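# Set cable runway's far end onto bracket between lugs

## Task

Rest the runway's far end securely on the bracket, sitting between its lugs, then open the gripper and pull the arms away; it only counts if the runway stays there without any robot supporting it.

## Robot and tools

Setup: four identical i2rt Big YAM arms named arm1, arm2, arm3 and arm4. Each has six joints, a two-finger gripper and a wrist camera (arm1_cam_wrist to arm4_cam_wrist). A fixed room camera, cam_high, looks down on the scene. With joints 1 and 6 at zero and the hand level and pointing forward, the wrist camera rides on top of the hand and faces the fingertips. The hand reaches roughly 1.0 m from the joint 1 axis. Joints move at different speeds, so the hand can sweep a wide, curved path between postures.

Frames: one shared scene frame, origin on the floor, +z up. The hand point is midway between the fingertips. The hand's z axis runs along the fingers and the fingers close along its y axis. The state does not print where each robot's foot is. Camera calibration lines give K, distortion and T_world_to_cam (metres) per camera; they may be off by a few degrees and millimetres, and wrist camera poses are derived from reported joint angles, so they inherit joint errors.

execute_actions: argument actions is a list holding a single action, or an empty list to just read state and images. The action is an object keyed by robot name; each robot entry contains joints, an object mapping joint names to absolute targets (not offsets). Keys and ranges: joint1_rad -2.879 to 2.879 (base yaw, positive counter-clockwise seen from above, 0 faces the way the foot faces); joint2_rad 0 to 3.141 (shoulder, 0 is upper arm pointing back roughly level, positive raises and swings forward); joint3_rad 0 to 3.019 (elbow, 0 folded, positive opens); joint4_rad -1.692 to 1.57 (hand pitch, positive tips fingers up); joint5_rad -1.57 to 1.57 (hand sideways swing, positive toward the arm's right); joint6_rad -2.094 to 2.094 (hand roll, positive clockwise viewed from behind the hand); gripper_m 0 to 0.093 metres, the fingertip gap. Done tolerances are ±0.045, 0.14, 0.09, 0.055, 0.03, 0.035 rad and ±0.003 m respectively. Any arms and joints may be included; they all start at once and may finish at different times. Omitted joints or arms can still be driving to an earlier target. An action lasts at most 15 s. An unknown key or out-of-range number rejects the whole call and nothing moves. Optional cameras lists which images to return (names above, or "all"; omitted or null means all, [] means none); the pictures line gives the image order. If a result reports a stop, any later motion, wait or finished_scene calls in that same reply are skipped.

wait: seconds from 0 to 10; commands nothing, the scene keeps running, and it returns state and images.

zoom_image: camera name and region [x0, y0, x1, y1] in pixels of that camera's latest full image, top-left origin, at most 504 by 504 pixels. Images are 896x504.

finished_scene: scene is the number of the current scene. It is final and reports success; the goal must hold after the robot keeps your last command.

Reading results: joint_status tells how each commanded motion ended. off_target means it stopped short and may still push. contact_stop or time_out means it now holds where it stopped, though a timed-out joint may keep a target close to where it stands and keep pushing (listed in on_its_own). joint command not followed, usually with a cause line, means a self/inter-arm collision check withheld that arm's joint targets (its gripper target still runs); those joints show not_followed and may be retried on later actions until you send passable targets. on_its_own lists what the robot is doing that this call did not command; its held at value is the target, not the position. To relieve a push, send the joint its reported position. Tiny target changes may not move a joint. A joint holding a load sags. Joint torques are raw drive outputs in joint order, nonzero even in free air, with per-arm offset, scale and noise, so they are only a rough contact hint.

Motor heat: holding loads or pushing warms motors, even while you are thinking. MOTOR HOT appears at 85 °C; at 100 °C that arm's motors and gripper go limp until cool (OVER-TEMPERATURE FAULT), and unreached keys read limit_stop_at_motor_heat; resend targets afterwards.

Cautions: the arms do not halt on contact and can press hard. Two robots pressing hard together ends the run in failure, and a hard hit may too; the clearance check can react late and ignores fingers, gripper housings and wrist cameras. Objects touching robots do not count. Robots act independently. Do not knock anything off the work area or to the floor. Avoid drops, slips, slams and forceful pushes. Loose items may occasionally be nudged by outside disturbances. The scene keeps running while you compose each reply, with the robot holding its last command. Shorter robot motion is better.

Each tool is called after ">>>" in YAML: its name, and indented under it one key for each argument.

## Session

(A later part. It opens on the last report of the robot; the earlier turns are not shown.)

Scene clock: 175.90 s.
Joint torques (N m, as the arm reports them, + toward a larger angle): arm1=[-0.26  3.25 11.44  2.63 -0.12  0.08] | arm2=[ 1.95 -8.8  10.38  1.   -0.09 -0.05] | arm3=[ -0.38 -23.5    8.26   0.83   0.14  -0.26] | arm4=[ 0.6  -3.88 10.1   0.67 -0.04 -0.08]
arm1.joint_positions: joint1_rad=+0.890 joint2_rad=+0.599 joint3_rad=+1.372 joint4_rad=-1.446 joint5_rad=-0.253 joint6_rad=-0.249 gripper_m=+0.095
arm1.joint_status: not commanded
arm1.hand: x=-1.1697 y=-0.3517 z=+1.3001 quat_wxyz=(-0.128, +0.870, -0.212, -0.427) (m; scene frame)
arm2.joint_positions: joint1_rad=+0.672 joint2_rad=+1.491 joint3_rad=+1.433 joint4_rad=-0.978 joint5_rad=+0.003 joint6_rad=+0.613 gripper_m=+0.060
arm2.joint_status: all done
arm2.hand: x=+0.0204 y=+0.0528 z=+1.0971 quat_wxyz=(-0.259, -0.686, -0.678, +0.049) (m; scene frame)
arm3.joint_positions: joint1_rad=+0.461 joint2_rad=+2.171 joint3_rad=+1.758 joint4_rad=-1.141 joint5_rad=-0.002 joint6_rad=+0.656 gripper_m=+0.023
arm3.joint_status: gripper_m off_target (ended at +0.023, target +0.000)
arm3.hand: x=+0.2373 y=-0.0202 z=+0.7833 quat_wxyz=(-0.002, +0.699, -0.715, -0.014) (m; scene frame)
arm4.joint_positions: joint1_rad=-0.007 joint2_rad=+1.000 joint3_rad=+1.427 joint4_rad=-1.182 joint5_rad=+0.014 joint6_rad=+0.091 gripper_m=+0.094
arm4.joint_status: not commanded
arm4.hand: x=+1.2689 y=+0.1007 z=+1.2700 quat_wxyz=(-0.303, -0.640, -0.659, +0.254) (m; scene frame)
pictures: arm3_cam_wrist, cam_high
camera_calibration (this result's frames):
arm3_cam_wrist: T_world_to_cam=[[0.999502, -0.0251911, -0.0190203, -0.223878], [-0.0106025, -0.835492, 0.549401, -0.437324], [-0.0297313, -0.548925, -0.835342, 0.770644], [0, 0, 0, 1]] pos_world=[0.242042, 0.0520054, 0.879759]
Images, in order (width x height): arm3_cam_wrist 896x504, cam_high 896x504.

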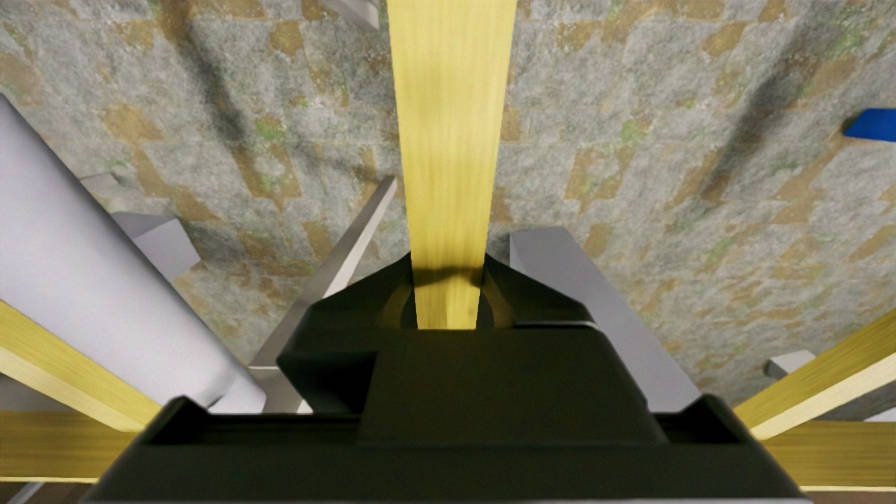

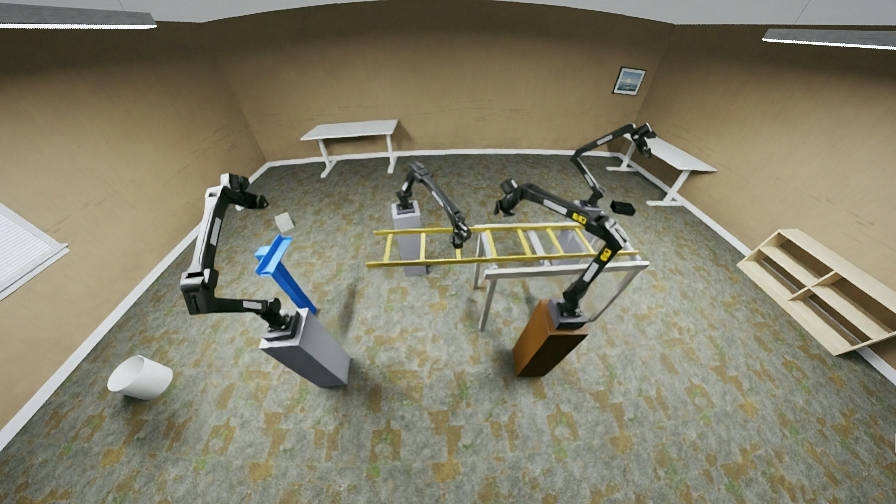

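>>> execute_actions:
  actions:
    - {"arm3":{"joints":{"joint1_rad":0.262,"joint2_rad":1.995,"joint3_rad":1.50,"joint4_rad":-1.05,"joint6_rad":0.46}},"arm2":{"joints":{"joint1_rad":0.0,"joint2_rad":0.9}}}
  cameras: []

>>> execute_actions:
  actions:
    - {"arm3":{"joints":{"joint1_rad":0.03,"joint2_rad":1.885,"joint3_rad":1.345,"joint4_rad":-1.0,"joint6_rad":0.23}}}
  cameras: ["arm3_cam_wrist","cam_high"]

Scene clock: 201.17 s.
Joint torques (N m, as the arm reports them, + toward a larger angle): arm1=[-0.26  3.21 11.46  2.63 -0.11  0.08] | arm2=[ 0.6  -0.97  9.42  1.42 -0.08 -0.1 ] | arm3=[  0.79 -22.73  11.08   0.48   0.18   0.  ] | arm4=[ 0.58 -3.88 10.12  0.63 -0.04 -0.07]
arm1.joint_positions: joint1_rad=+0.890 joint2_rad=+0.599 joint3_rad=+1.372 joint4_rad=-1.446 joint5_rad=-0.253 joint6_rad=-0.249 gripper_m=+0.095
arm1.joint_status: not commanded
arm1.hand: x=-1.1697 y=-0.3517 z=+1.3001 quat_wxyz=(-0.128, +0.870, -0.212, -0.427) (m; scene frame)
arm2.joint_positions: joint1_rad=+0.007 joint2_rad=+0.899 joint3_rad=+1.438 joint4_rad=-0.978 joint5_rad=+0.003 joint6_rad=+0.613 gripper_m=+0.060
arm2.joint_status: all done
arm2.hand: x=-0.3241 y=+0.1308 z=+1.3788 quat_wxyz=(-0.466, -0.761, -0.365, +0.264) (m; scene frame)
arm3.joint_positions: joint1_rad=+0.246 joint2_rad=+2.018 joint3_rad=+1.469 joint4_rad=-1.044 joint5_rad=-0.004 joint6_rad=+0.446 gripper_m=+0.023
arm3.joint_status: all done
arm3.hand: x=+0.3889 y=-0.0223 z=+0.7743 quat_wxyz=(+0.004, +0.698, -0.716, +0.004) (m; scene frame)
arm4.joint_positions: joint1_rad=-0.007 joint2_rad=+1.000 joint3_rad=+1.427 joint4_rad=-1.182 joint5_rad=+0.014 joint6_rad=+0.091 gripper_m=+0.094
arm4.joint_status: not commanded
arm4.hand: x=+1.2689 y=+0.1007 z=+1.2700 quat_wxyz=(-0.303, -0.640, -0.659, +0.254) (m; scene frame)
pictures: none
No camera images: the call's "cameras" was empty. Leave "cameras" out to get every camera's image.

Scene clock: 203.03 s.
Joint torques (N m, as the arm reports them, + toward a larger angle): arm1=[-0.3   3.19 11.45  2.6  -0.12  0.08] | arm2=[ 0.48 -0.88  9.37  1.52 -0.1  -0.07] | arm3=[  0.88 -27.99  10.2   -0.56   0.46  -0.07] | arm4=[ 0.57 -3.89 10.09  0.63 -0.04 -0.07]
arm1.joint_positions: joint1_rad=+0.890 joint2_rad=+0.599 joint3_rad=+1.372 joint4_rad=-1.446 joint5_rad=-0.253 joint6_rad=-0.249 gripper_m=+0.095
arm1.joint_status: not commanded
arm1.hand: x=-1.1697 y=-0.3517 z=+1.3001 quat_wxyz=(-0.128, +0.870, -0.212, -0.427) (m; scene frame)
arm2.joint_positions: joint1_rad=+0.007 joint2_rad=+0.899 joint3_rad=+1.438 joint4_rad=-0.978 joint5_rad=+0.003 joint6_rad=+0.613 gripper_m=+0.060
arm2.joint_status: not commanded
arm2.hand: x=-0.3241 y=+0.1308 z=+1.3788 quat_wxyz=(-0.466, -0.761, -0.365, +0.264) (m; scene frame)
arm3.joint_positions: joint1_rad=+0.013 joint2_rad=+1.985 joint3_rad=+1.315 joint4_rad=-0.970 joint5_rad=-0.010 joint6_rad=+0.225 gripper_m=+0.023
arm3.joint_status: all done
arm3.hand: x=+0.5222 y=-0.0301 z=+0.7436 quat_wxyz=(+0.022, +0.693, -0.720, +0.020) (m; scene frame)
arm4.joint_positions: joint1_rad=-0.007 joint2_rad=+1.000 joint3_rad=+1.427 joint4_rad=-1.182 joint5_rad=+0.014 joint6_rad=+0.091 gripper_m=+0.094
arm4.joint_status: not commanded
arm4.hand: x=+1.2689 y=+0.1007 z=+1.2700 quat_wxyz=(-0.303, -0.640, -0.659, +0.254) (m; scene frame)
pictures: arm3_cam_wrist, cam_high
camera_calibration (this result's frames):
arm3_cam_wrist: T_world_to_cam=[[0.999082, -0.0428202, -0.00131647, -0.523107], [-0.0329421, -0.787525, 0.615401, -0.456722], [-0.0273884, -0.614793, -0.788213, 0.702256], [0, 0, 0, 1]] pos_world=[0.526815, 0.0496617, 0.833906]
Images, in order (width x height): arm3_cam_wrist 896x504, cam_high 896x504.

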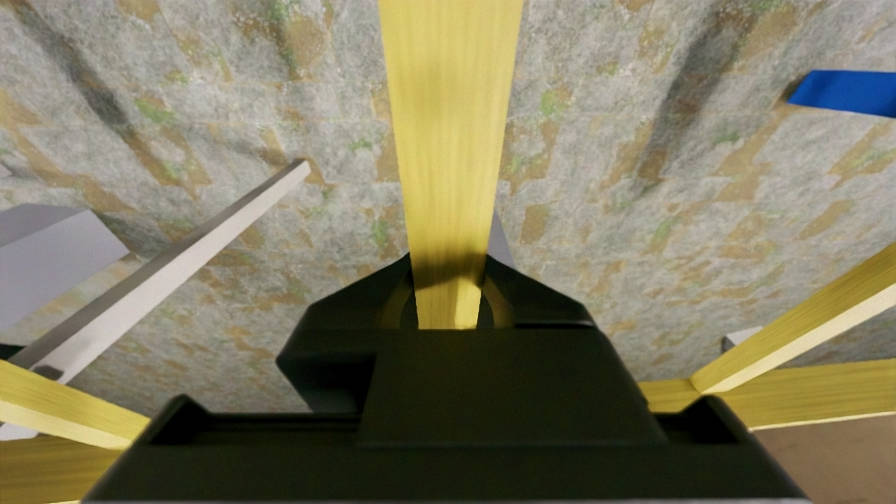

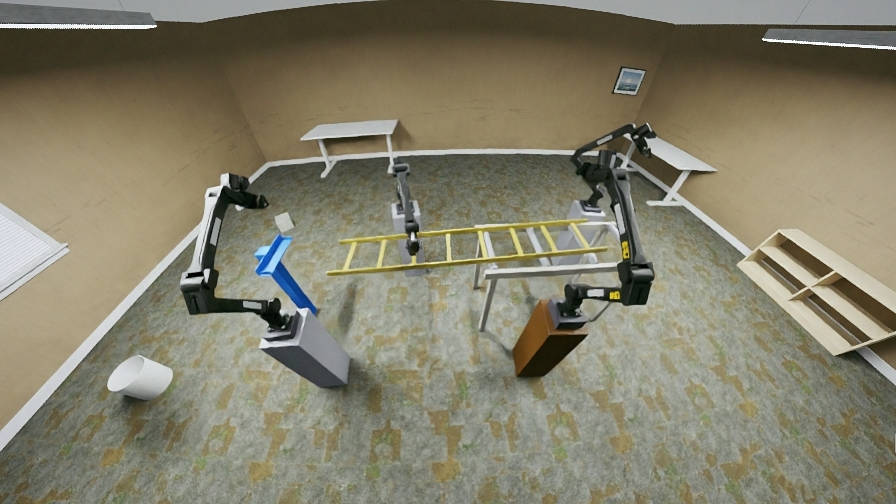

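>>> execute_actions:
  actions:
    - {"arm3":{"joints":{"joint2_rad":1.80,"joint3_rad":1.37}},"arm4":{"joints":{"joint1_rad":-0.609,"joint2_rad":1.80,"joint3_rad":1.52,"joint4_rad":-1.235,"joint5_rad":0,"joint6_rad":-0.47,"gripper_m":0.07}}}
  cameras: ["arm4_cam_wrist","cam_high"]

Scene clock: 212.30 s.
Joint torques (N m, as the arm reports them, + toward a larger angle): arm1=[-0.26  3.13 11.44  2.64 -0.12  0.08] | arm2=[ 0.48 -0.92  9.47  1.54 -0.07 -0.1 ] | arm3=[  0.9  -28.22  12.89   0.84  -0.22  -0.08] | arm4=[  0.59 -17.18   8.81  -0.39  -0.14  -0.2 ]
arm1.joint_positions: joint1_rad=+0.890 joint2_rad=+0.599 joint3_rad=+1.372 joint4_rad=-1.446 joint5_rad=-0.253 joint6_rad=-0.249 gripper_m=+0.095
arm1.joint_status: not commanded
arm1.hand: x=-1.1697 y=-0.3517 z=+1.3001 quat_wxyz=(-0.128, +0.870, -0.212, -0.427) (m; scene frame)
arm2.joint_positions: joint1_rad=+0.007 joint2_rad=+0.899 joint3_rad=+1.438 joint4_rad=-0.978 joint5_rad=+0.003 joint6_rad=+0.613 gripper_m=+0.060
arm2.joint_status: not commanded
arm2.hand: x=-0.3241 y=+0.1308 z=+1.3788 quat_wxyz=(-0.466, -0.761, -0.365, +0.264) (m; scene frame)
arm3.joint_positions: joint1_rad=+0.015 joint2_rad=+1.918 joint3_rad=+1.315 joint4_rad=-1.004 joint5_rad=+0.005 joint6_rad=+0.226 gripper_m=+0.023
arm3.joint_status: all done
arm3.hand: x=+0.5242 y=-0.0286 z=+0.7775 quat_wxyz=(+0.006, +0.693, -0.721, +0.010) (m; scene frame)
arm4.joint_positions: joint1_rad=-0.616 joint2_rad=+1.821 joint3_rad=+1.497 joint4_rad=-1.218 joint5_rad=+0.001 joint6_rad=-0.458 gripper_m=+0.070
arm4.joint_status: all done
arm4.hand: x=+0.9638 y=+0.0128 z=+0.9089 quat_wxyz=(-0.002, -0.716, -0.698, +0.014) (m; scene frame)
pictures: arm4_cam_wrist, cam_high
camera_calibration (this result's frames):
arm4_cam_wrist: T_world_to_cam=[[-0.999389, 0.0286709, 0.0200033, 0.941163], [0.0349545, 0.82898, 0.558185, -0.54721], [-0.00057864, 0.558543, -0.829475, 0.869899], [0, 0, 0, 1]] pos_world=[0.960218, -0.0592338, 1.00818]
Images, in order (width x height): arm4_cam_wrist 896x504, cam_high 896x504.

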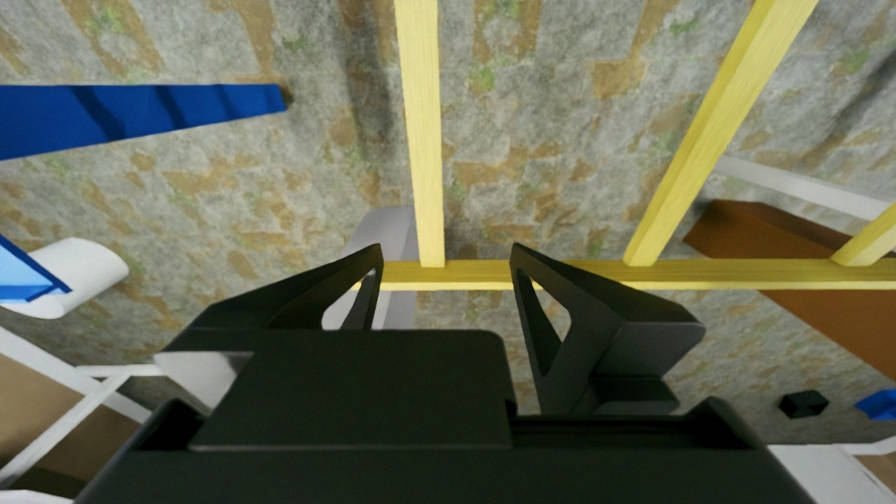

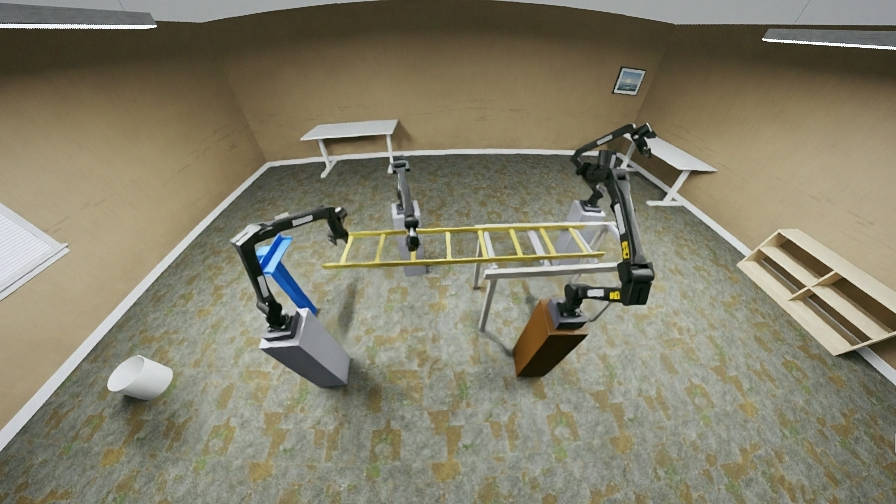

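>>> execute_actions:
  actions:
    - {"arm4":{"joints":{"joint1_rad":-0.572,"joint2_rad":1.995,"joint3_rad":1.395,"joint4_rad":-0.945,"joint6_rad":-0.42}}}
  cameras: ["arm4_cam_wrist"]

>>> execute_actions:
  actions:
    - {"arm4":{"joints":{"gripper_m":0.0}}}
  cameras: ["arm4_cam_wrist"]

Scene clock: 219.83 s.
Joint torques (N m, as the arm reports them, + toward a larger angle): arm1=[-0.24  3.24 11.46  2.63 -0.11  0.08] | arm2=[ 0.4  -1.03  9.42  1.5  -0.06 -0.07] | arm3=[  0.86 -29.08  12.83   0.9   -0.28  -0.09] | arm4=[  0.85 -18.61   6.95   0.7   -0.14   0.06]
arm1.joint_positions: joint1_rad=+0.890 joint2_rad=+0.599 joint3_rad=+1.372 joint4_rad=-1.446 joint5_rad=-0.253 joint6_rad=-0.249 gripper_m=+0.095
arm1.joint_status: not commanded
arm1.hand: x=-1.1697 y=-0.3517 z=+1.3001 quat_wxyz=(-0.128, +0.870, -0.212, -0.427) (m; scene frame)
arm2.joint_positions: joint1_rad=+0.007 joint2_rad=+0.899 joint3_rad=+1.438 joint4_rad=-0.978 joint5_rad=+0.003 joint6_rad=+0.613 gripper_m=+0.060
arm2.joint_status: not commanded
arm2.hand: x=-0.3241 y=+0.1308 z=+1.3788 quat_wxyz=(-0.466, -0.761, -0.365, +0.264) (m; scene frame)
arm3.joint_positions: joint1_rad=+0.015 joint2_rad=+1.918 joint3_rad=+1.315 joint4_rad=-1.004 joint5_rad=+0.005 joint6_rad=+0.226 gripper_m=+0.023
arm3.joint_status: not commanded
arm3.hand: x=+0.5242 y=-0.0286 z=+0.7775 quat_wxyz=(+0.006, +0.693, -0.721, +0.010) (m; scene frame)
arm4.joint_positions: joint1_rad=-0.572 joint2_rad=+2.023 joint3_rad=+1.380 joint4_rad=-0.963 joint5_rad=+0.001 joint6_rad=-0.432 gripper_m=+0.070
arm4.joint_status: all done
arm4.hand: x=+0.9870 y=+0.0070 z=+0.7623 quat_wxyz=(+0.009, -0.710, -0.704, -0.016) (m; scene frame)
pictures: arm4_cam_wrist
camera_calibration (this result's frames):
arm4_cam_wrist: T_world_to_cam=[[-0.999917, 0.01071, -0.0072196, 0.988801], [0.00415743, 0.79609, 0.605164, -0.466609], [0.0122288, 0.605084, -0.796068, 0.713156], [0, 0, 0, 1]] pos_world=[0.981938, -0.0706466, 0.857235]
Images, in order (width x height): arm4_cam_wrist 896x504.

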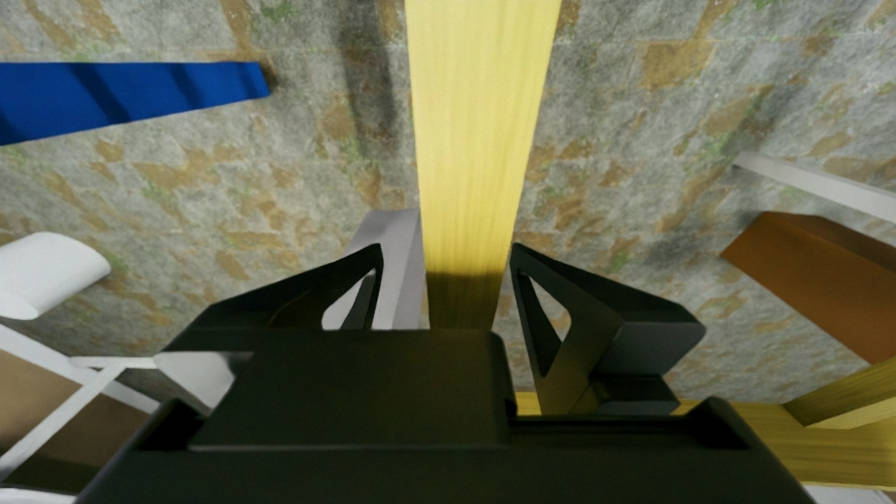

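Scene clock: 220.50 s.
Joint torques (N m, as the arm reports them, + toward a larger angle): arm1=[-0.23  3.19 11.44  2.63 -0.11  0.08] | arm2=[ 0.55 -1.23  9.24  1.59 -0.08 -0.07] | arm3=[  0.87 -29.14  12.8    0.89  -0.52  -0.08] | arm4=[  1.09 -18.74   7.02   0.32  -0.45   0.09]
arm1.joint_positions: joint1_rad=+0.890 joint2_rad=+0.599 joint3_rad=+1.372 joint4_rad=-1.446 joint5_rad=-0.253 joint6_rad=-0.249 gripper_m=+0.095
arm1.joint_status: not commanded
arm1.hand: x=-1.1697 y=-0.3517 z=+1.3001 quat_wxyz=(-0.128, +0.870, -0.212, -0.427) (m; scene frame)
arm2.joint_positions: joint1_rad=+0.007 joint2_rad=+0.899 joint3_rad=+1.438 joint4_rad=-0.978 joint5_rad=+0.003 joint6_rad=+0.613 gripper_m=+0.060
arm2.joint_status: not commanded
arm2.hand: x=-0.3241 y=+0.1308 z=+1.3788 quat_wxyz=(-0.466, -0.761, -0.365, +0.264) (m; scene frame)
arm3.joint_positions: joint1_rad=+0.014 joint2_rad=+1.918 joint3_rad=+1.315 joint4_rad=-1.004 joint5_rad=+0.010 joint6_rad=+0.226 gripper_m=+0.023
arm3.joint_status: not commanded
arm3.hand: x=+0.5254 y=-0.0285 z=+0.7775 quat_wxyz=(+0.004, +0.693, -0.721, +0.012) (m; scene frame)
arm4.joint_positions: joint1_rad=-0.578 joint2_rad=+2.022 joint3_rad=+1.380 joint4_rad=-0.955 joint5_rad=+0.009 joint6_rad=-0.435 gripper_m=+0.022
arm4.joint_status: gripper_m off_target (ended at +0.022, target +0.000)
arm4.hand: x=+0.9819 y=+0.0071 z=+0.7625 quat_wxyz=(+0.011, -0.711, -0.703, -0.010) (m; scene frame)
pictures: arm4_cam_wrist
camera_calibration (this result's frames):
arm4_cam_wrist: T_world_to_cam=[[-0.999904, 0.0134718, 0.00328954, 0.975652], [0.012742, 0.798899, 0.60133, -0.472275], [0.00547301, 0.601314, -0.798994, 0.722192], [0, 0, 0, 1]] pos_world=[0.977624, -0.0701082, 0.857811]
Images, in order (width x height): arm4_cam_wrist 896x504.

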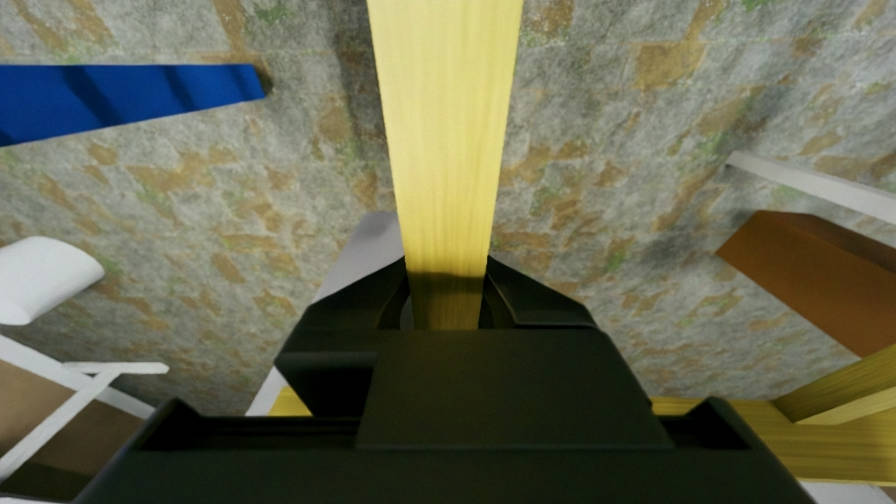

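>>> execute_actions:
  actions:
    - {"arm4":{"joints":{"joint2_rad":1.90,"joint3_rad":1.42}}}
  cameras: []

>>> execute_actions:
  actions:
    - {"arm3":{"joints":{"gripper_m":0.07,"joint2_rad":1.6}}}
  cameras: []

>>> execute_actions:
  actions:
    - {"arm4":{"joints":{"joint1_rad":-0.355,"joint2_rad":1.80,"joint3_rad":1.295,"joint4_rad":-0.934,"joint6_rad":-0.21}},"arm3":{"joints":{"joint2_rad":0.9}}}
  cameras: ["cam_high"]

Scene clock: 236.10 s.
Joint torques (N m, as the arm reports them, + toward a larger angle): arm1=[-0.22  3.2  11.44  2.62 -0.12  0.08] | arm2=[ 0.45 -0.81  9.43  1.5  -0.09 -0.09] | arm3=[  0.82 -27.93  12.89   1.17  -0.53  -0.09] | arm4=[  0.95 -24.26   8.98   0.6   -0.49   0.09]
arm1.joint_positions: joint1_rad=+0.890 joint2_rad=+0.599 joint3_rad=+1.372 joint4_rad=-1.446 joint5_rad=-0.253 joint6_rad=-0.249 gripper_m=+0.095
arm1.joint_status: not commanded
arm1.hand: x=-1.1697 y=-0.3517 z=+1.3001 quat_wxyz=(-0.128, +0.870, -0.212, -0.427) (m; scene frame)
arm2.joint_positions: joint1_rad=+0.007 joint2_rad=+0.899 joint3_rad=+1.438 joint4_rad=-0.978 joint5_rad=+0.003 joint6_rad=+0.613 gripper_m=+0.060
arm2.joint_status: not commanded
arm2.hand: x=-0.3241 y=+0.1308 z=+1.3788 quat_wxyz=(-0.466, -0.761, -0.365, +0.264) (m; scene frame)
arm3.joint_positions: joint1_rad=+0.015 joint2_rad=+1.907 joint3_rad=+1.315 joint4_rad=-1.011 joint5_rad=+0.011 joint6_rad=+0.227 gripper_m=+0.023
arm3.joint_status: not commanded
arm3.hand: x=+0.5249 y=-0.0287 z=+0.7830 quat_wxyz=(+0.003, +0.693, -0.721, +0.010) (m; scene frame)
arm4.joint_positions: joint1_rad=-0.578 joint2_rad=+1.996 joint3_rad=+1.379 joint4_rad=-0.959 joint5_rad=+0.009 joint6_rad=-0.435 gripper_m=+0.022
arm4.joint_status: all done
arm4.hand: x=+0.9806 y=+0.0046 z=+0.7763 quat_wxyz=(+0.008, -0.711, -0.703, +0.000) (m; scene frame)
pictures: none
No camera images: the call's "cameras" was empty. Leave "cameras" out to get every camera's image.

Scene clock: 237.37 s.
Joint torques (N m, as the arm reports them, + toward a larger angle): arm1=[-0.27  3.22 11.44  2.62 -0.12  0.08] | arm2=[ 0.38 -1.2   9.31  1.46 -0.07 -0.07] | arm3=[  0.36 -16.1   11.63   1.73  -0.24  -0.1 ] | arm4=[  0.91 -24.19   8.96   0.62  -0.49   0.09]
arm1.joint_positions: joint1_rad=+0.890 joint2_rad=+0.599 joint3_rad=+1.372 joint4_rad=-1.446 joint5_rad=-0.253 joint6_rad=-0.249 gripper_m=+0.095
arm1.joint_status: not commanded
arm1.hand: x=-1.1697 y=-0.3517 z=+1.3001 quat_wxyz=(-0.128, +0.870, -0.212, -0.427) (m; scene frame)
arm2.joint_positions: joint1_rad=+0.007 joint2_rad=+0.899 joint3_rad=+1.438 joint4_rad=-0.978 joint5_rad=+0.003 joint6_rad=+0.613 gripper_m=+0.060
arm2.joint_status: not commanded
arm2.hand: x=-0.3241 y=+0.1308 z=+1.3788 quat_wxyz=(-0.466, -0.761, -0.365, +0.264) (m; scene frame)
arm3.joint_positions: joint1_rad=+0.021 joint2_rad=+1.606 joint3_rad=+1.353 joint4_rad=-1.011 joint5_rad=+0.004 joint6_rad=+0.227 gripper_m=+0.070
arm3.joint_status: all done
arm3.hand: x=+0.5168 y=-0.0046 z=+0.9531 quat_wxyz=(-0.087, +0.686, -0.710, -0.133) (m; scene frame)
arm4.joint_positions: joint1_rad=-0.578 joint2_rad=+1.996 joint3_rad=+1.379 joint4_rad=-0.959 joint5_rad=+0.009 joint6_rad=-0.435 gripper_m=+0.022
arm4.joint_status: not commanded
arm4.hand: x=+0.9806 y=+0.0046 z=+0.7763 quat_wxyz=(+0.008, -0.711, -0.703, +0.000) (m; scene frame)
pictures: none
No camera images: the call's "cameras" was empty. Leave "cameras" out to get every camera's image.

Scene clock: 239.23 s.
Joint torques (N m, as the arm reports them, + toward a larger angle): arm1=[-0.25  3.18 11.45  2.62 -0.12  0.08] | arm2=[ 0.46 -0.95  9.37  1.46 -0.07 -0.12] | arm3=[ 0.31 -4.74 11.71  2.59 -0.25 -0.11] | arm4=[  1.1  -24.77   9.58  -0.53  -0.27   0.07]
arm1.joint_positions: joint1_rad=+0.890 joint2_rad=+0.599 joint3_rad=+1.372 joint4_rad=-1.446 joint5_rad=-0.253 joint6_rad=-0.249 gripper_m=+0.095
arm1.joint_status: not commanded
arm1.hand: x=-1.1697 y=-0.3517 z=+1.3001 quat_wxyz=(-0.128, +0.870, -0.212, -0.427) (m; scene frame)
arm2.joint_positions: joint1_rad=+0.007 joint2_rad=+0.899 joint3_rad=+1.438 joint4_rad=-0.978 joint5_rad=+0.003 joint6_rad=+0.613 gripper_m=+0.060
arm2.joint_status: not commanded
arm2.hand: x=-0.3241 y=+0.1308 z=+1.3788 quat_wxyz=(-0.466, -0.761, -0.365, +0.264) (m; scene frame)
arm3.joint_positions: joint1_rad=+0.021 joint2_rad=+0.904 joint3_rad=+1.353 joint4_rad=-1.011 joint5_rad=+0.004 joint6_rad=+0.227 gripper_m=+0.070
arm3.joint_status: all done
arm3.hand: x=+0.5485 y=-0.1595 z=+1.2799 quat_wxyz=(-0.266, +0.605, -0.628, -0.410) (m; scene frame)
arm4.joint_positions: joint1_rad=-0.362 joint2_rad=+1.921 joint3_rad=+1.242 joint4_rad=-0.917 joint5_rad=+0.005 joint6_rad=-0.223 gripper_m=+0.022
arm4.joint_status: all done
arm4.hand: x=+1.1028 y=+0.0069 z=+0.7725 quat_wxyz=(+0.011, -0.710, -0.704, -0.008) (m; scene frame)
pictures: cam_high
Images, in order (width x height): cam_high 896x504.

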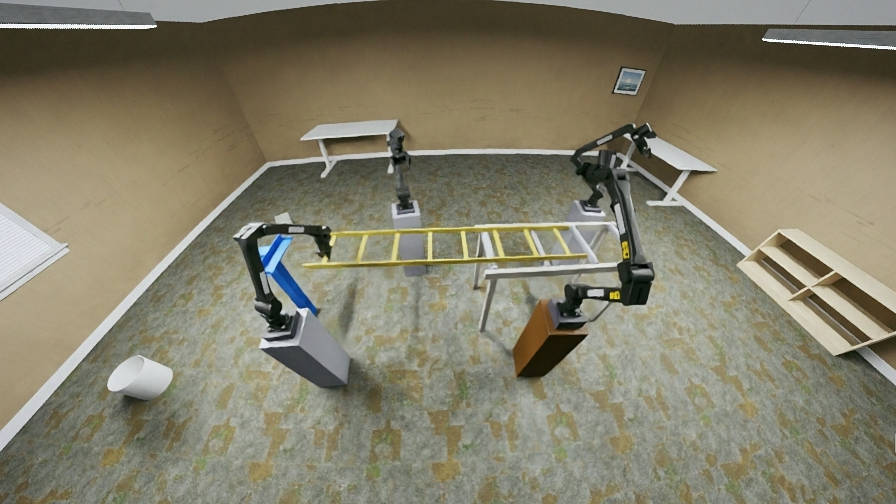

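>>> execute_actions:
  actions:
    - {"arm4":{"joints":{"joint1_rad":-0.105,"joint2_rad":1.66,"joint3_rad":1.30,"joint4_rad":-0.955,"joint6_rad":0.04}},"arm3":{"joints":{"joint1_rad":-0.75,"joint2_rad":1.2,"joint6_rad":0}}}
  cameras: ["cam_high","arm3_cam_wrist","arm4_cam_wrist"]

Scene clock: 244.90 s.
Joint torques (N m, as the arm reports them, + toward a larger angle): arm1=[-0.21  3.2  11.44  2.63 -0.12  0.08] | arm2=[ 0.84 -0.88  9.43  1.51 -0.08 -0.06] | arm3=[-0.14 -9.46 12.23  2.34 -0.1  -0.19] | arm4=[  1.12 -31.5   11.52  -0.61   0.03   0.06]
arm1.joint_positions: joint1_rad=+0.890 joint2_rad=+0.599 joint3_rad=+1.372 joint4_rad=-1.446 joint5_rad=-0.253 joint6_rad=-0.249 gripper_m=+0.095
arm1.joint_status: not commanded
arm1.hand: x=-1.1697 y=-0.3517 z=+1.3001 quat_wxyz=(-0.128, +0.870, -0.212, -0.427) (m; scene frame)
arm2.joint_positions: joint1_rad=+0.007 joint2_rad=+0.899 joint3_rad=+1.438 joint4_rad=-0.978 joint5_rad=+0.003 joint6_rad=+0.613 gripper_m=+0.060
arm2.joint_status: not commanded
arm2.hand: x=-0.3241 y=+0.1308 z=+1.3788 quat_wxyz=(-0.466, -0.761, -0.365, +0.264) (m; scene frame)
arm3.joint_positions: joint1_rad=-0.751 joint2_rad=+1.196 joint3_rad=+1.353 joint4_rad=-1.011 joint5_rad=+0.001 joint6_rad=+0.009 gripper_m=+0.070
arm3.joint_status: all done
arm3.hand: x=+0.8877 y=-0.1378 z=+1.1552 quat_wxyz=(-0.308, +0.440, -0.825, -0.174) (m; scene frame)
arm4.joint_positions: joint1_rad=-0.113 joint2_rad=+1.870 joint3_rad=+1.223 joint4_rad=-0.933 joint5_rad=-0.002 joint6_rad=+0.028 gripper_m=+0.022
arm4.joint_status: joint2_rad time_out (moved -0.051 of -0.261); the others done
arm4.on_its_own: joint2_rad reads +1.870 and still pushes toward +1.660 since a time_out
arm4.hand: x=+1.2291 y=-0.0009 z=+0.7910 quat_wxyz=(+0.005, -0.711, -0.704, -0.003) (m; scene frame)
pictures: arm3_cam_wrist, arm4_cam_wrist, cam_high
camera_calibration (this result's frames):
arm3_cam_wrist: T_world_to_cam=[[0.832546, -0.553615, -0.0194084, -0.793959], [-0.551692, -0.825472, -0.119294, 0.521182], [0.0500221, 0.110026, -0.992669, 1.23787], [0, 0, 0, 1]] pos_world=[0.886619, -0.145524, 1.27556]
arm4_cam_wrist: T_world_to_cam=[[-0.999914, 0.0120665, 0.00515497, 1.22135], [0.0127984, 0.810227, 0.585976, -0.474039], [0.00289399, 0.585992, -0.810312, 0.760528], [0, 0, 0, 1]] pos_world=[1.22511, -0.0763216, 0.887744]
Images, in order (width x height): arm3_cam_wrist 896x504, arm4_cam_wrist 896x504, cam_high 896x504.

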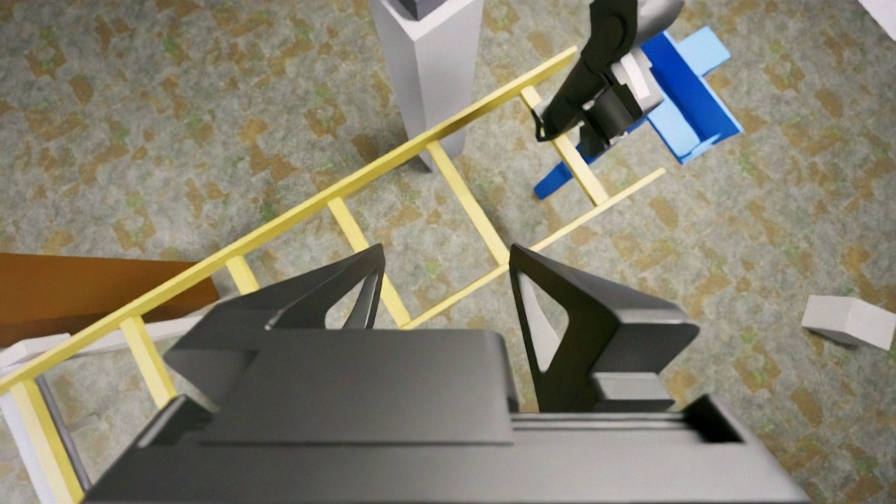

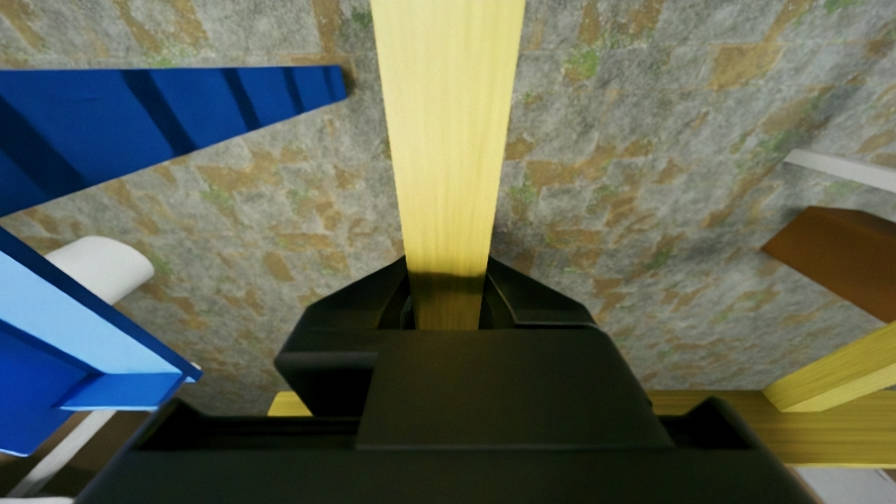

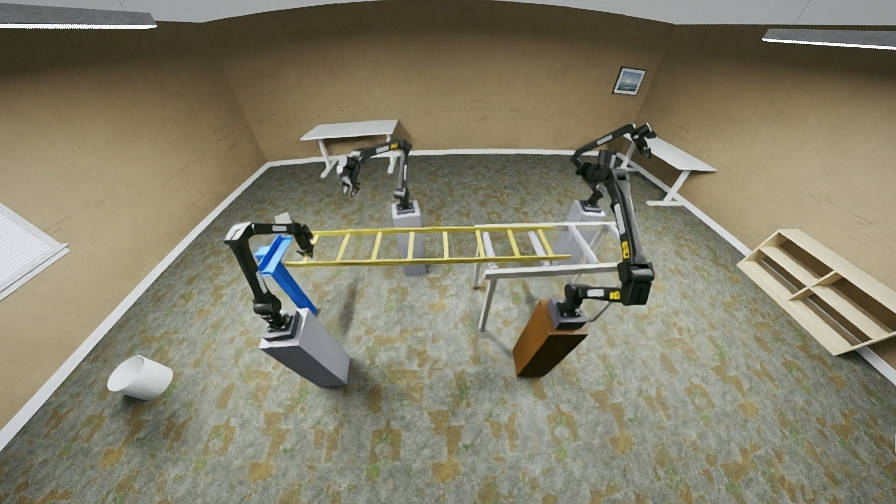

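>>> zoom_image:
  camera: "arm3_cam_wrist"
  region: [520, 10, 770, 210]

Region (520, 10, 770, 210) of arm3_cam_wrist's 896x504 image, scaled by 2.016, with more detail than that image has; it fills the top 403 rows of this view, and the rest is white.

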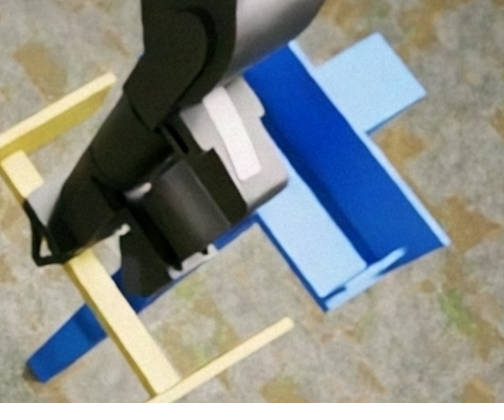

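>>> execute_actions:
  actions:
    - {"arm4":{"joints":{"joint1_rad":0.163,"joint2_rad":1.67,"joint3_rad":1.365,"joint4_rad":-0.98,"joint6_rad":0.31}},"arm3":{"joints":{"joint1_rad":-0.95,"joint2_rad":1.45,"joint3_rad":1.6}}}
  cameras: ["cam_high","arm3_cam_wrist","arm4_cam_wrist"]

Scene clock: 265.50 s.
Joint torques (N m, as the arm reports them, + toward a larger angle): arm1=[-0.25  3.18 11.44  2.63 -0.11  0.08] | arm2=[ 0.53 -0.9   9.32  1.57 -0.09 -0.1 ] | arm3=[  0.5  -15.21  16.4    2.24  -0.1   -0.19] | arm4=[ -4.17 -29.8   14.25  -1.17   1.46  -0.48]
arm1.joint_positions: joint1_rad=+0.890 joint2_rad=+0.599 joint3_rad=+1.372 joint4_rad=-1.446 joint5_rad=-0.253 joint6_rad=-0.249 gripper_m=+0.095
arm1.joint_status: not commanded
arm1.hand: x=-1.1697 y=-0.3517 z=+1.3001 quat_wxyz=(-0.128, +0.870, -0.212, -0.427) (m; scene frame)
arm2.joint_positions: joint1_rad=+0.007 joint2_rad=+0.899 joint3_rad=+1.438 joint4_rad=-0.978 joint5_rad=+0.003 joint6_rad=+0.613 gripper_m=+0.060
arm2.joint_status: not commanded
arm2.hand: x=-0.3241 y=+0.1308 z=+1.3788 quat_wxyz=(-0.466, -0.761, -0.365, +0.264) (m; scene frame)
arm3.joint_positions: joint1_rad=-0.959 joint2_rad=+1.459 joint3_rad=+1.536 joint4_rad=-1.011 joint5_rad=+0.001 joint6_rad=+0.007 gripper_m=+0.070
arm3.joint_status: all done
arm3.hand: x=+1.0287 y=-0.1384 z=+1.1181 quat_wxyz=(-0.288, +0.358, -0.879, -0.126) (m; scene frame)
arm4.joint_positions: joint1_rad=+0.231 joint2_rad=+1.860 joint3_rad=+1.229 joint4_rad=-0.943 joint5_rad=-0.035 joint6_rad=+0.349 gripper_m=+0.022
arm4.joint_status: joint1_rad time_out (moved +0.344 of +0.276); joint2_rad time_out (moved -0.010 of -0.200); joint3_rad time_out (moved +0.006 of +0.142); joint6_rad time_out (moved +0.321 of +0.282); the others done
arm4.on_its_own: joint1_rad reads +0.231 and still pushes toward +0.163 since a time_out; joint2_rad reads +1.860 and still pushes toward +1.670 since a time_out; joint3_rad reads +1.229 and still pushes toward +1.341 since a time_out; joint6_rad reads +0.349 and still pushes toward +0.310 since a time_out
arm4.hand: x=+1.4033 y=+0.0319 z=+0.7967 quat_wxyz=(-0.004, -0.702, -0.712, -0.016) (m; scene frame)
pictures: arm3_cam_wrist, arm4_cam_wrist, cam_high
camera_calibration (this result's frames):
arm3_cam_wrist: T_world_to_cam=[[0.700203, -0.713701, -0.0186018, -0.799354], [-0.713822, -0.699365, -0.0367044, 0.685917], [0.0131865, 0.038979, -0.999153, 1.22932], [0, 0, 0, 1]] pos_world=[1.03312, -0.138711, 1.23859]
arm4_cam_wrist: T_world_to_cam=[[-0.999622, -0.010867, -0.0252505, 1.41967], [-0.0236901, 0.806504, 0.590753, -0.458758], [0.0139449, 0.591128, -0.806457, 0.726711], [0, 0, 0, 1]] pos_world=[1.39813, -0.0441615, 0.892921]
Images, in order (width x height): arm3_cam_wrist 896x504, arm4_cam_wrist 896x504, cam_high 896x504.

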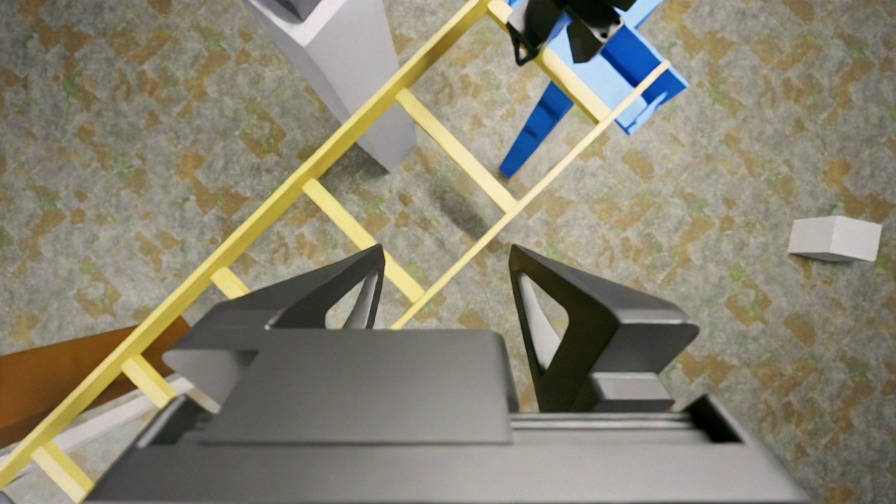

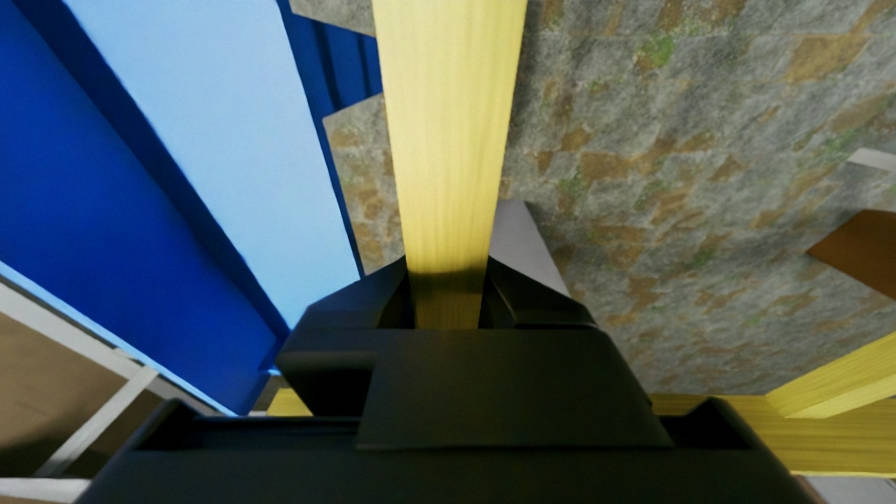

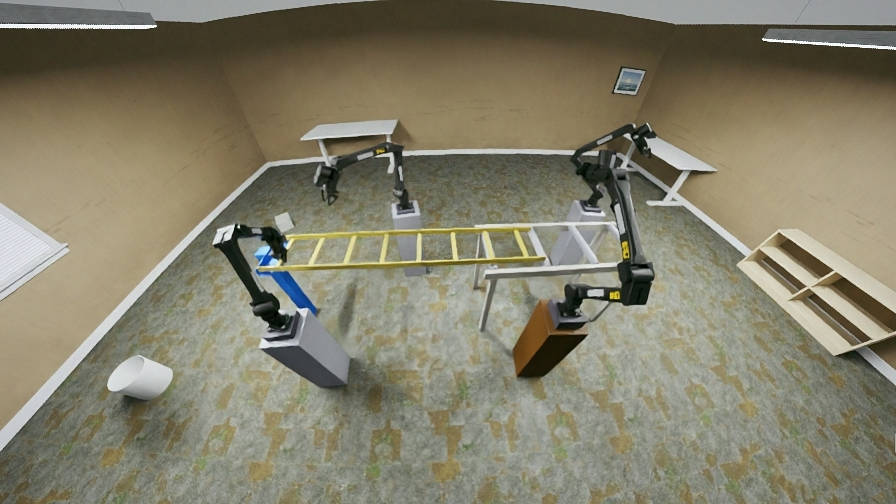

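Overshot (perhaps a push); let it settle and look.

>>> execute_actions:
  actions: []
  cameras: ["arm3_cam_wrist","arm4_cam_wrist"]

Scene clock: 266.87 s.
Joint torques (N m, as the arm reports them, + toward a larger angle): arm1=[-0.26  3.22 11.44  2.63 -0.12  0.08] | arm2=[ 0.28 -1.13  9.33  1.51 -0.06 -0.08] | arm3=[  0.49 -15.17  16.39   2.24  -0.1   -0.18] | arm4=[ -4.2  -29.97  14.26  -1.19   1.47  -0.48]
arm1.joint_positions: joint1_rad=+0.890 joint2_rad=+0.599 joint3_rad=+1.372 joint4_rad=-1.446 joint5_rad=-0.253 joint6_rad=-0.249 gripper_m=+0.095
arm1.joint_status: not commanded
arm1.hand: x=-1.1697 y=-0.3517 z=+1.3001 quat_wxyz=(-0.128, +0.870, -0.212, -0.427) (m; scene frame)
arm2.joint_positions: joint1_rad=+0.007 joint2_rad=+0.899 joint3_rad=+1.438 joint4_rad=-0.978 joint5_rad=+0.003 joint6_rad=+0.613 gripper_m=+0.060
arm2.joint_status: not commanded
arm2.hand: x=-0.3241 y=+0.1308 z=+1.3788 quat_wxyz=(-0.466, -0.761, -0.365, +0.264) (m; scene frame)
arm3.joint_positions: joint1_rad=-0.959 joint2_rad=+1.459 joint3_rad=+1.536 joint4_rad=-1.011 joint5_rad=+0.001 joint6_rad=+0.007 gripper_m=+0.070
arm3.joint_status: all done
arm3.hand: x=+1.0287 y=-0.1384 z=+1.1181 quat_wxyz=(-0.288, +0.358, -0.879, -0.126) (m; scene frame)
arm4.joint_positions: joint1_rad=+0.231 joint2_rad=+1.860 joint3_rad=+1.229 joint4_rad=-0.943 joint5_rad=-0.035 joint6_rad=+0.349 gripper_m=+0.022
arm4.joint_status: joint1_rad time_out (moved +0.344 of +0.276); joint2_rad time_out (moved -0.010 of -0.200); joint3_rad time_out (moved +0.006 of +0.142); joint6_rad time_out (moved +0.321 of +0.282); the others done
arm4.on_its_own: joint1_rad reads +0.231 and still pushes toward +0.163 since a time_out; joint2_rad reads +1.860 and still pushes toward +1.670 since a time_out; joint3_rad reads +1.229 and still pushes toward +1.341 since a time_out; joint6_rad reads +0.349 and still pushes toward +0.310 since a time_out
arm4.hand: x=+1.4033 y=+0.0319 z=+0.7967 quat_wxyz=(-0.004, -0.702, -0.712, -0.016) (m; scene frame)
pictures: arm3_cam_wrist, arm4_cam_wrist
camera_calibration (this result's frames):
arm3_cam_wrist: T_world_to_cam=[[0.700203, -0.713701, -0.0186018, -0.799354], [-0.713822, -0.699365, -0.0367044, 0.685917], [0.0131865, 0.038979, -0.999153, 1.22932], [0, 0, 0, 1]] pos_world=[1.03312, -0.138711, 1.23859]
arm4_cam_wrist: T_world_to_cam=[[-0.999622, -0.010867, -0.0252505, 1.41967], [-0.0236901, 0.806504, 0.590753, -0.458758], [0.0139449, 0.591128, -0.806457, 0.726711], [0, 0, 0, 1]] pos_world=[1.39813, -0.0441615, 0.892921]
Images, in order (width x height): arm3_cam_wrist 896x504, arm4_cam_wrist 896x504.

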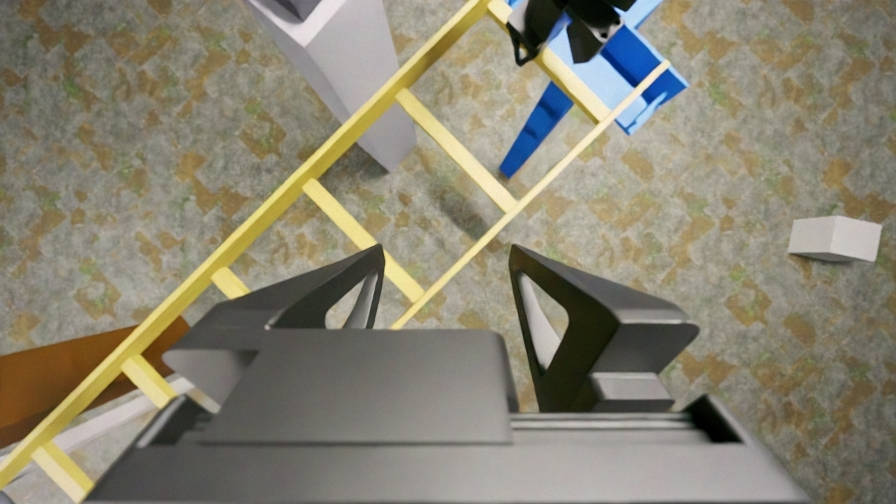

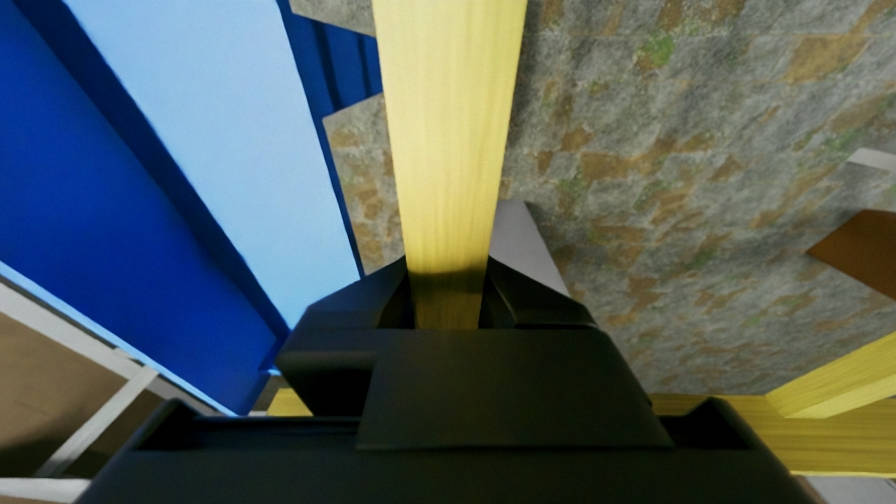

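>>> execute_actions:
  actions:
    - {"arm4":{"joints":{"joint1_rad":0.17,"joint2_rad":1.60,"joint3_rad":1.34,"joint4_rad":-0.96,"joint6_rad":0.31}}}
  cameras: ["arm3_cam_wrist","arm4_cam_wrist"]

Scene clock: 284.03 s.
Joint torques (N m, as the arm reports them, + toward a larger angle): arm1=[-0.21  3.22 11.46  2.62 -0.12  0.08] | arm2=[ 0.6  -1.1   9.44  1.51 -0.09 -0.09] | arm3=[  0.5  -15.15  16.41   2.23  -0.1   -0.18] | arm4=[ -3.86 -32.08  14.4   -0.35   1.91  -0.54]
arm1.joint_positions: joint1_rad=+0.890 joint2_rad=+0.599 joint3_rad=+1.372 joint4_rad=-1.446 joint5_rad=-0.253 joint6_rad=-0.249 gripper_m=+0.095
arm1.joint_status: not commanded
arm1.hand: x=-1.1697 y=-0.3517 z=+1.3001 quat_wxyz=(-0.128, +0.870, -0.212, -0.427) (m; scene frame)
arm2.joint_positions: joint1_rad=+0.007 joint2_rad=+0.899 joint3_rad=+1.438 joint4_rad=-0.978 joint5_rad=+0.003 joint6_rad=+0.613 gripper_m=+0.060
arm2.joint_status: not commanded
arm2.hand: x=-0.3241 y=+0.1308 z=+1.3788 quat_wxyz=(-0.466, -0.761, -0.365, +0.264) (m; scene frame)
arm3.joint_positions: joint1_rad=-0.959 joint2_rad=+1.459 joint3_rad=+1.536 joint4_rad=-1.011 joint5_rad=+0.001 joint6_rad=+0.007 gripper_m=+0.070
arm3.joint_status: not commanded
arm3.hand: x=+1.0287 y=-0.1384 z=+1.1181 quat_wxyz=(-0.288, +0.358, -0.879, -0.126) (m; scene frame)
arm4.joint_positions: joint1_rad=+0.234 joint2_rad=+1.818 joint3_rad=+1.229 joint4_rad=-0.944 joint5_rad=-0.045 joint6_rad=+0.354 gripper_m=+0.022
arm4.joint_status: joint1_rad time_out (moved +0.004 of -0.061); joint2_rad time_out (moved -0.042 of -0.260); joint3_rad time_out (moved +0.000 of +0.111); joint6_rad time_out (moved +0.005 of -0.039); the others done
arm4.on_its_own: joint1_rad reads +0.234 and still pushes toward +0.170 since a time_out; joint2_rad reads +1.818 and still pushes toward +1.600 since a time_out; joint3_rad reads +1.229 and still pushes toward +1.340 since a time_out; joint6_rad reads +0.354 and still pushes toward +0.310 since a time_out
arm4.hand: x=+1.4084 y=+0.0289 z=+0.8172 quat_wxyz=(-0.024, -0.702, -0.711, -0.012) (m; scene frame)
pictures: arm3_cam_wrist, arm4_cam_wrist
camera_calibration (this result's frames):
arm3_cam_wrist: T_world_to_cam=[[0.700203, -0.713701, -0.0186018, -0.799354], [-0.713822, -0.699365, -0.0367044, 0.685917], [0.0131865, 0.038979, -0.999153, 1.22932], [0, 0, 0, 1]] pos_world=[1.03312, -0.138711, 1.23859]
arm4_cam_wrist: T_world_to_cam=[[-0.998738, -0.0108855, -0.0490288, 1.44351], [-0.0365979, 0.826285, 0.562061, -0.427261], [0.0343934, 0.563146, -0.825641, 0.732627], [0, 0, 0, 1]] pos_world=[1.40085, -0.0438234, 0.915807]
Images, in order (width x height): arm3_cam_wrist 896x504, arm4_cam_wrist 896x504.

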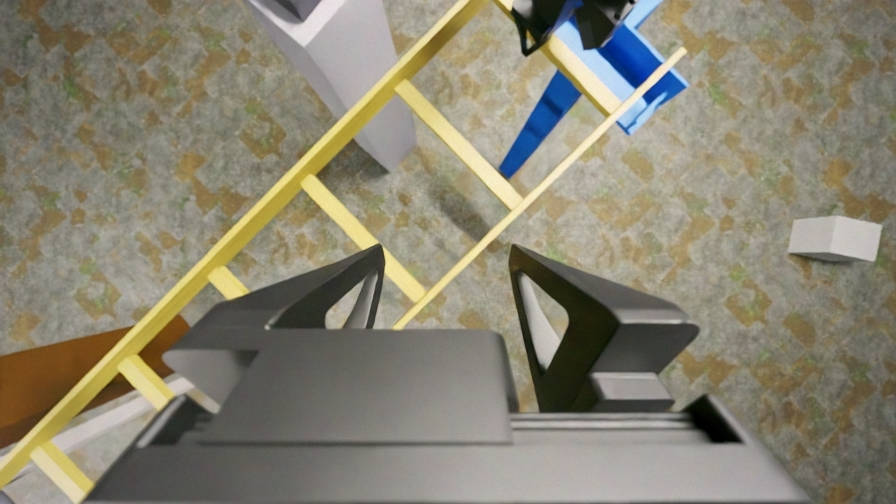

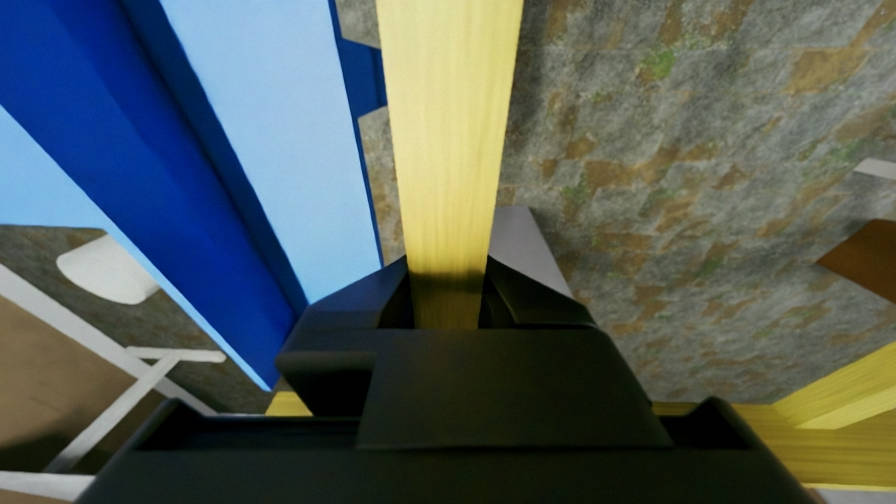

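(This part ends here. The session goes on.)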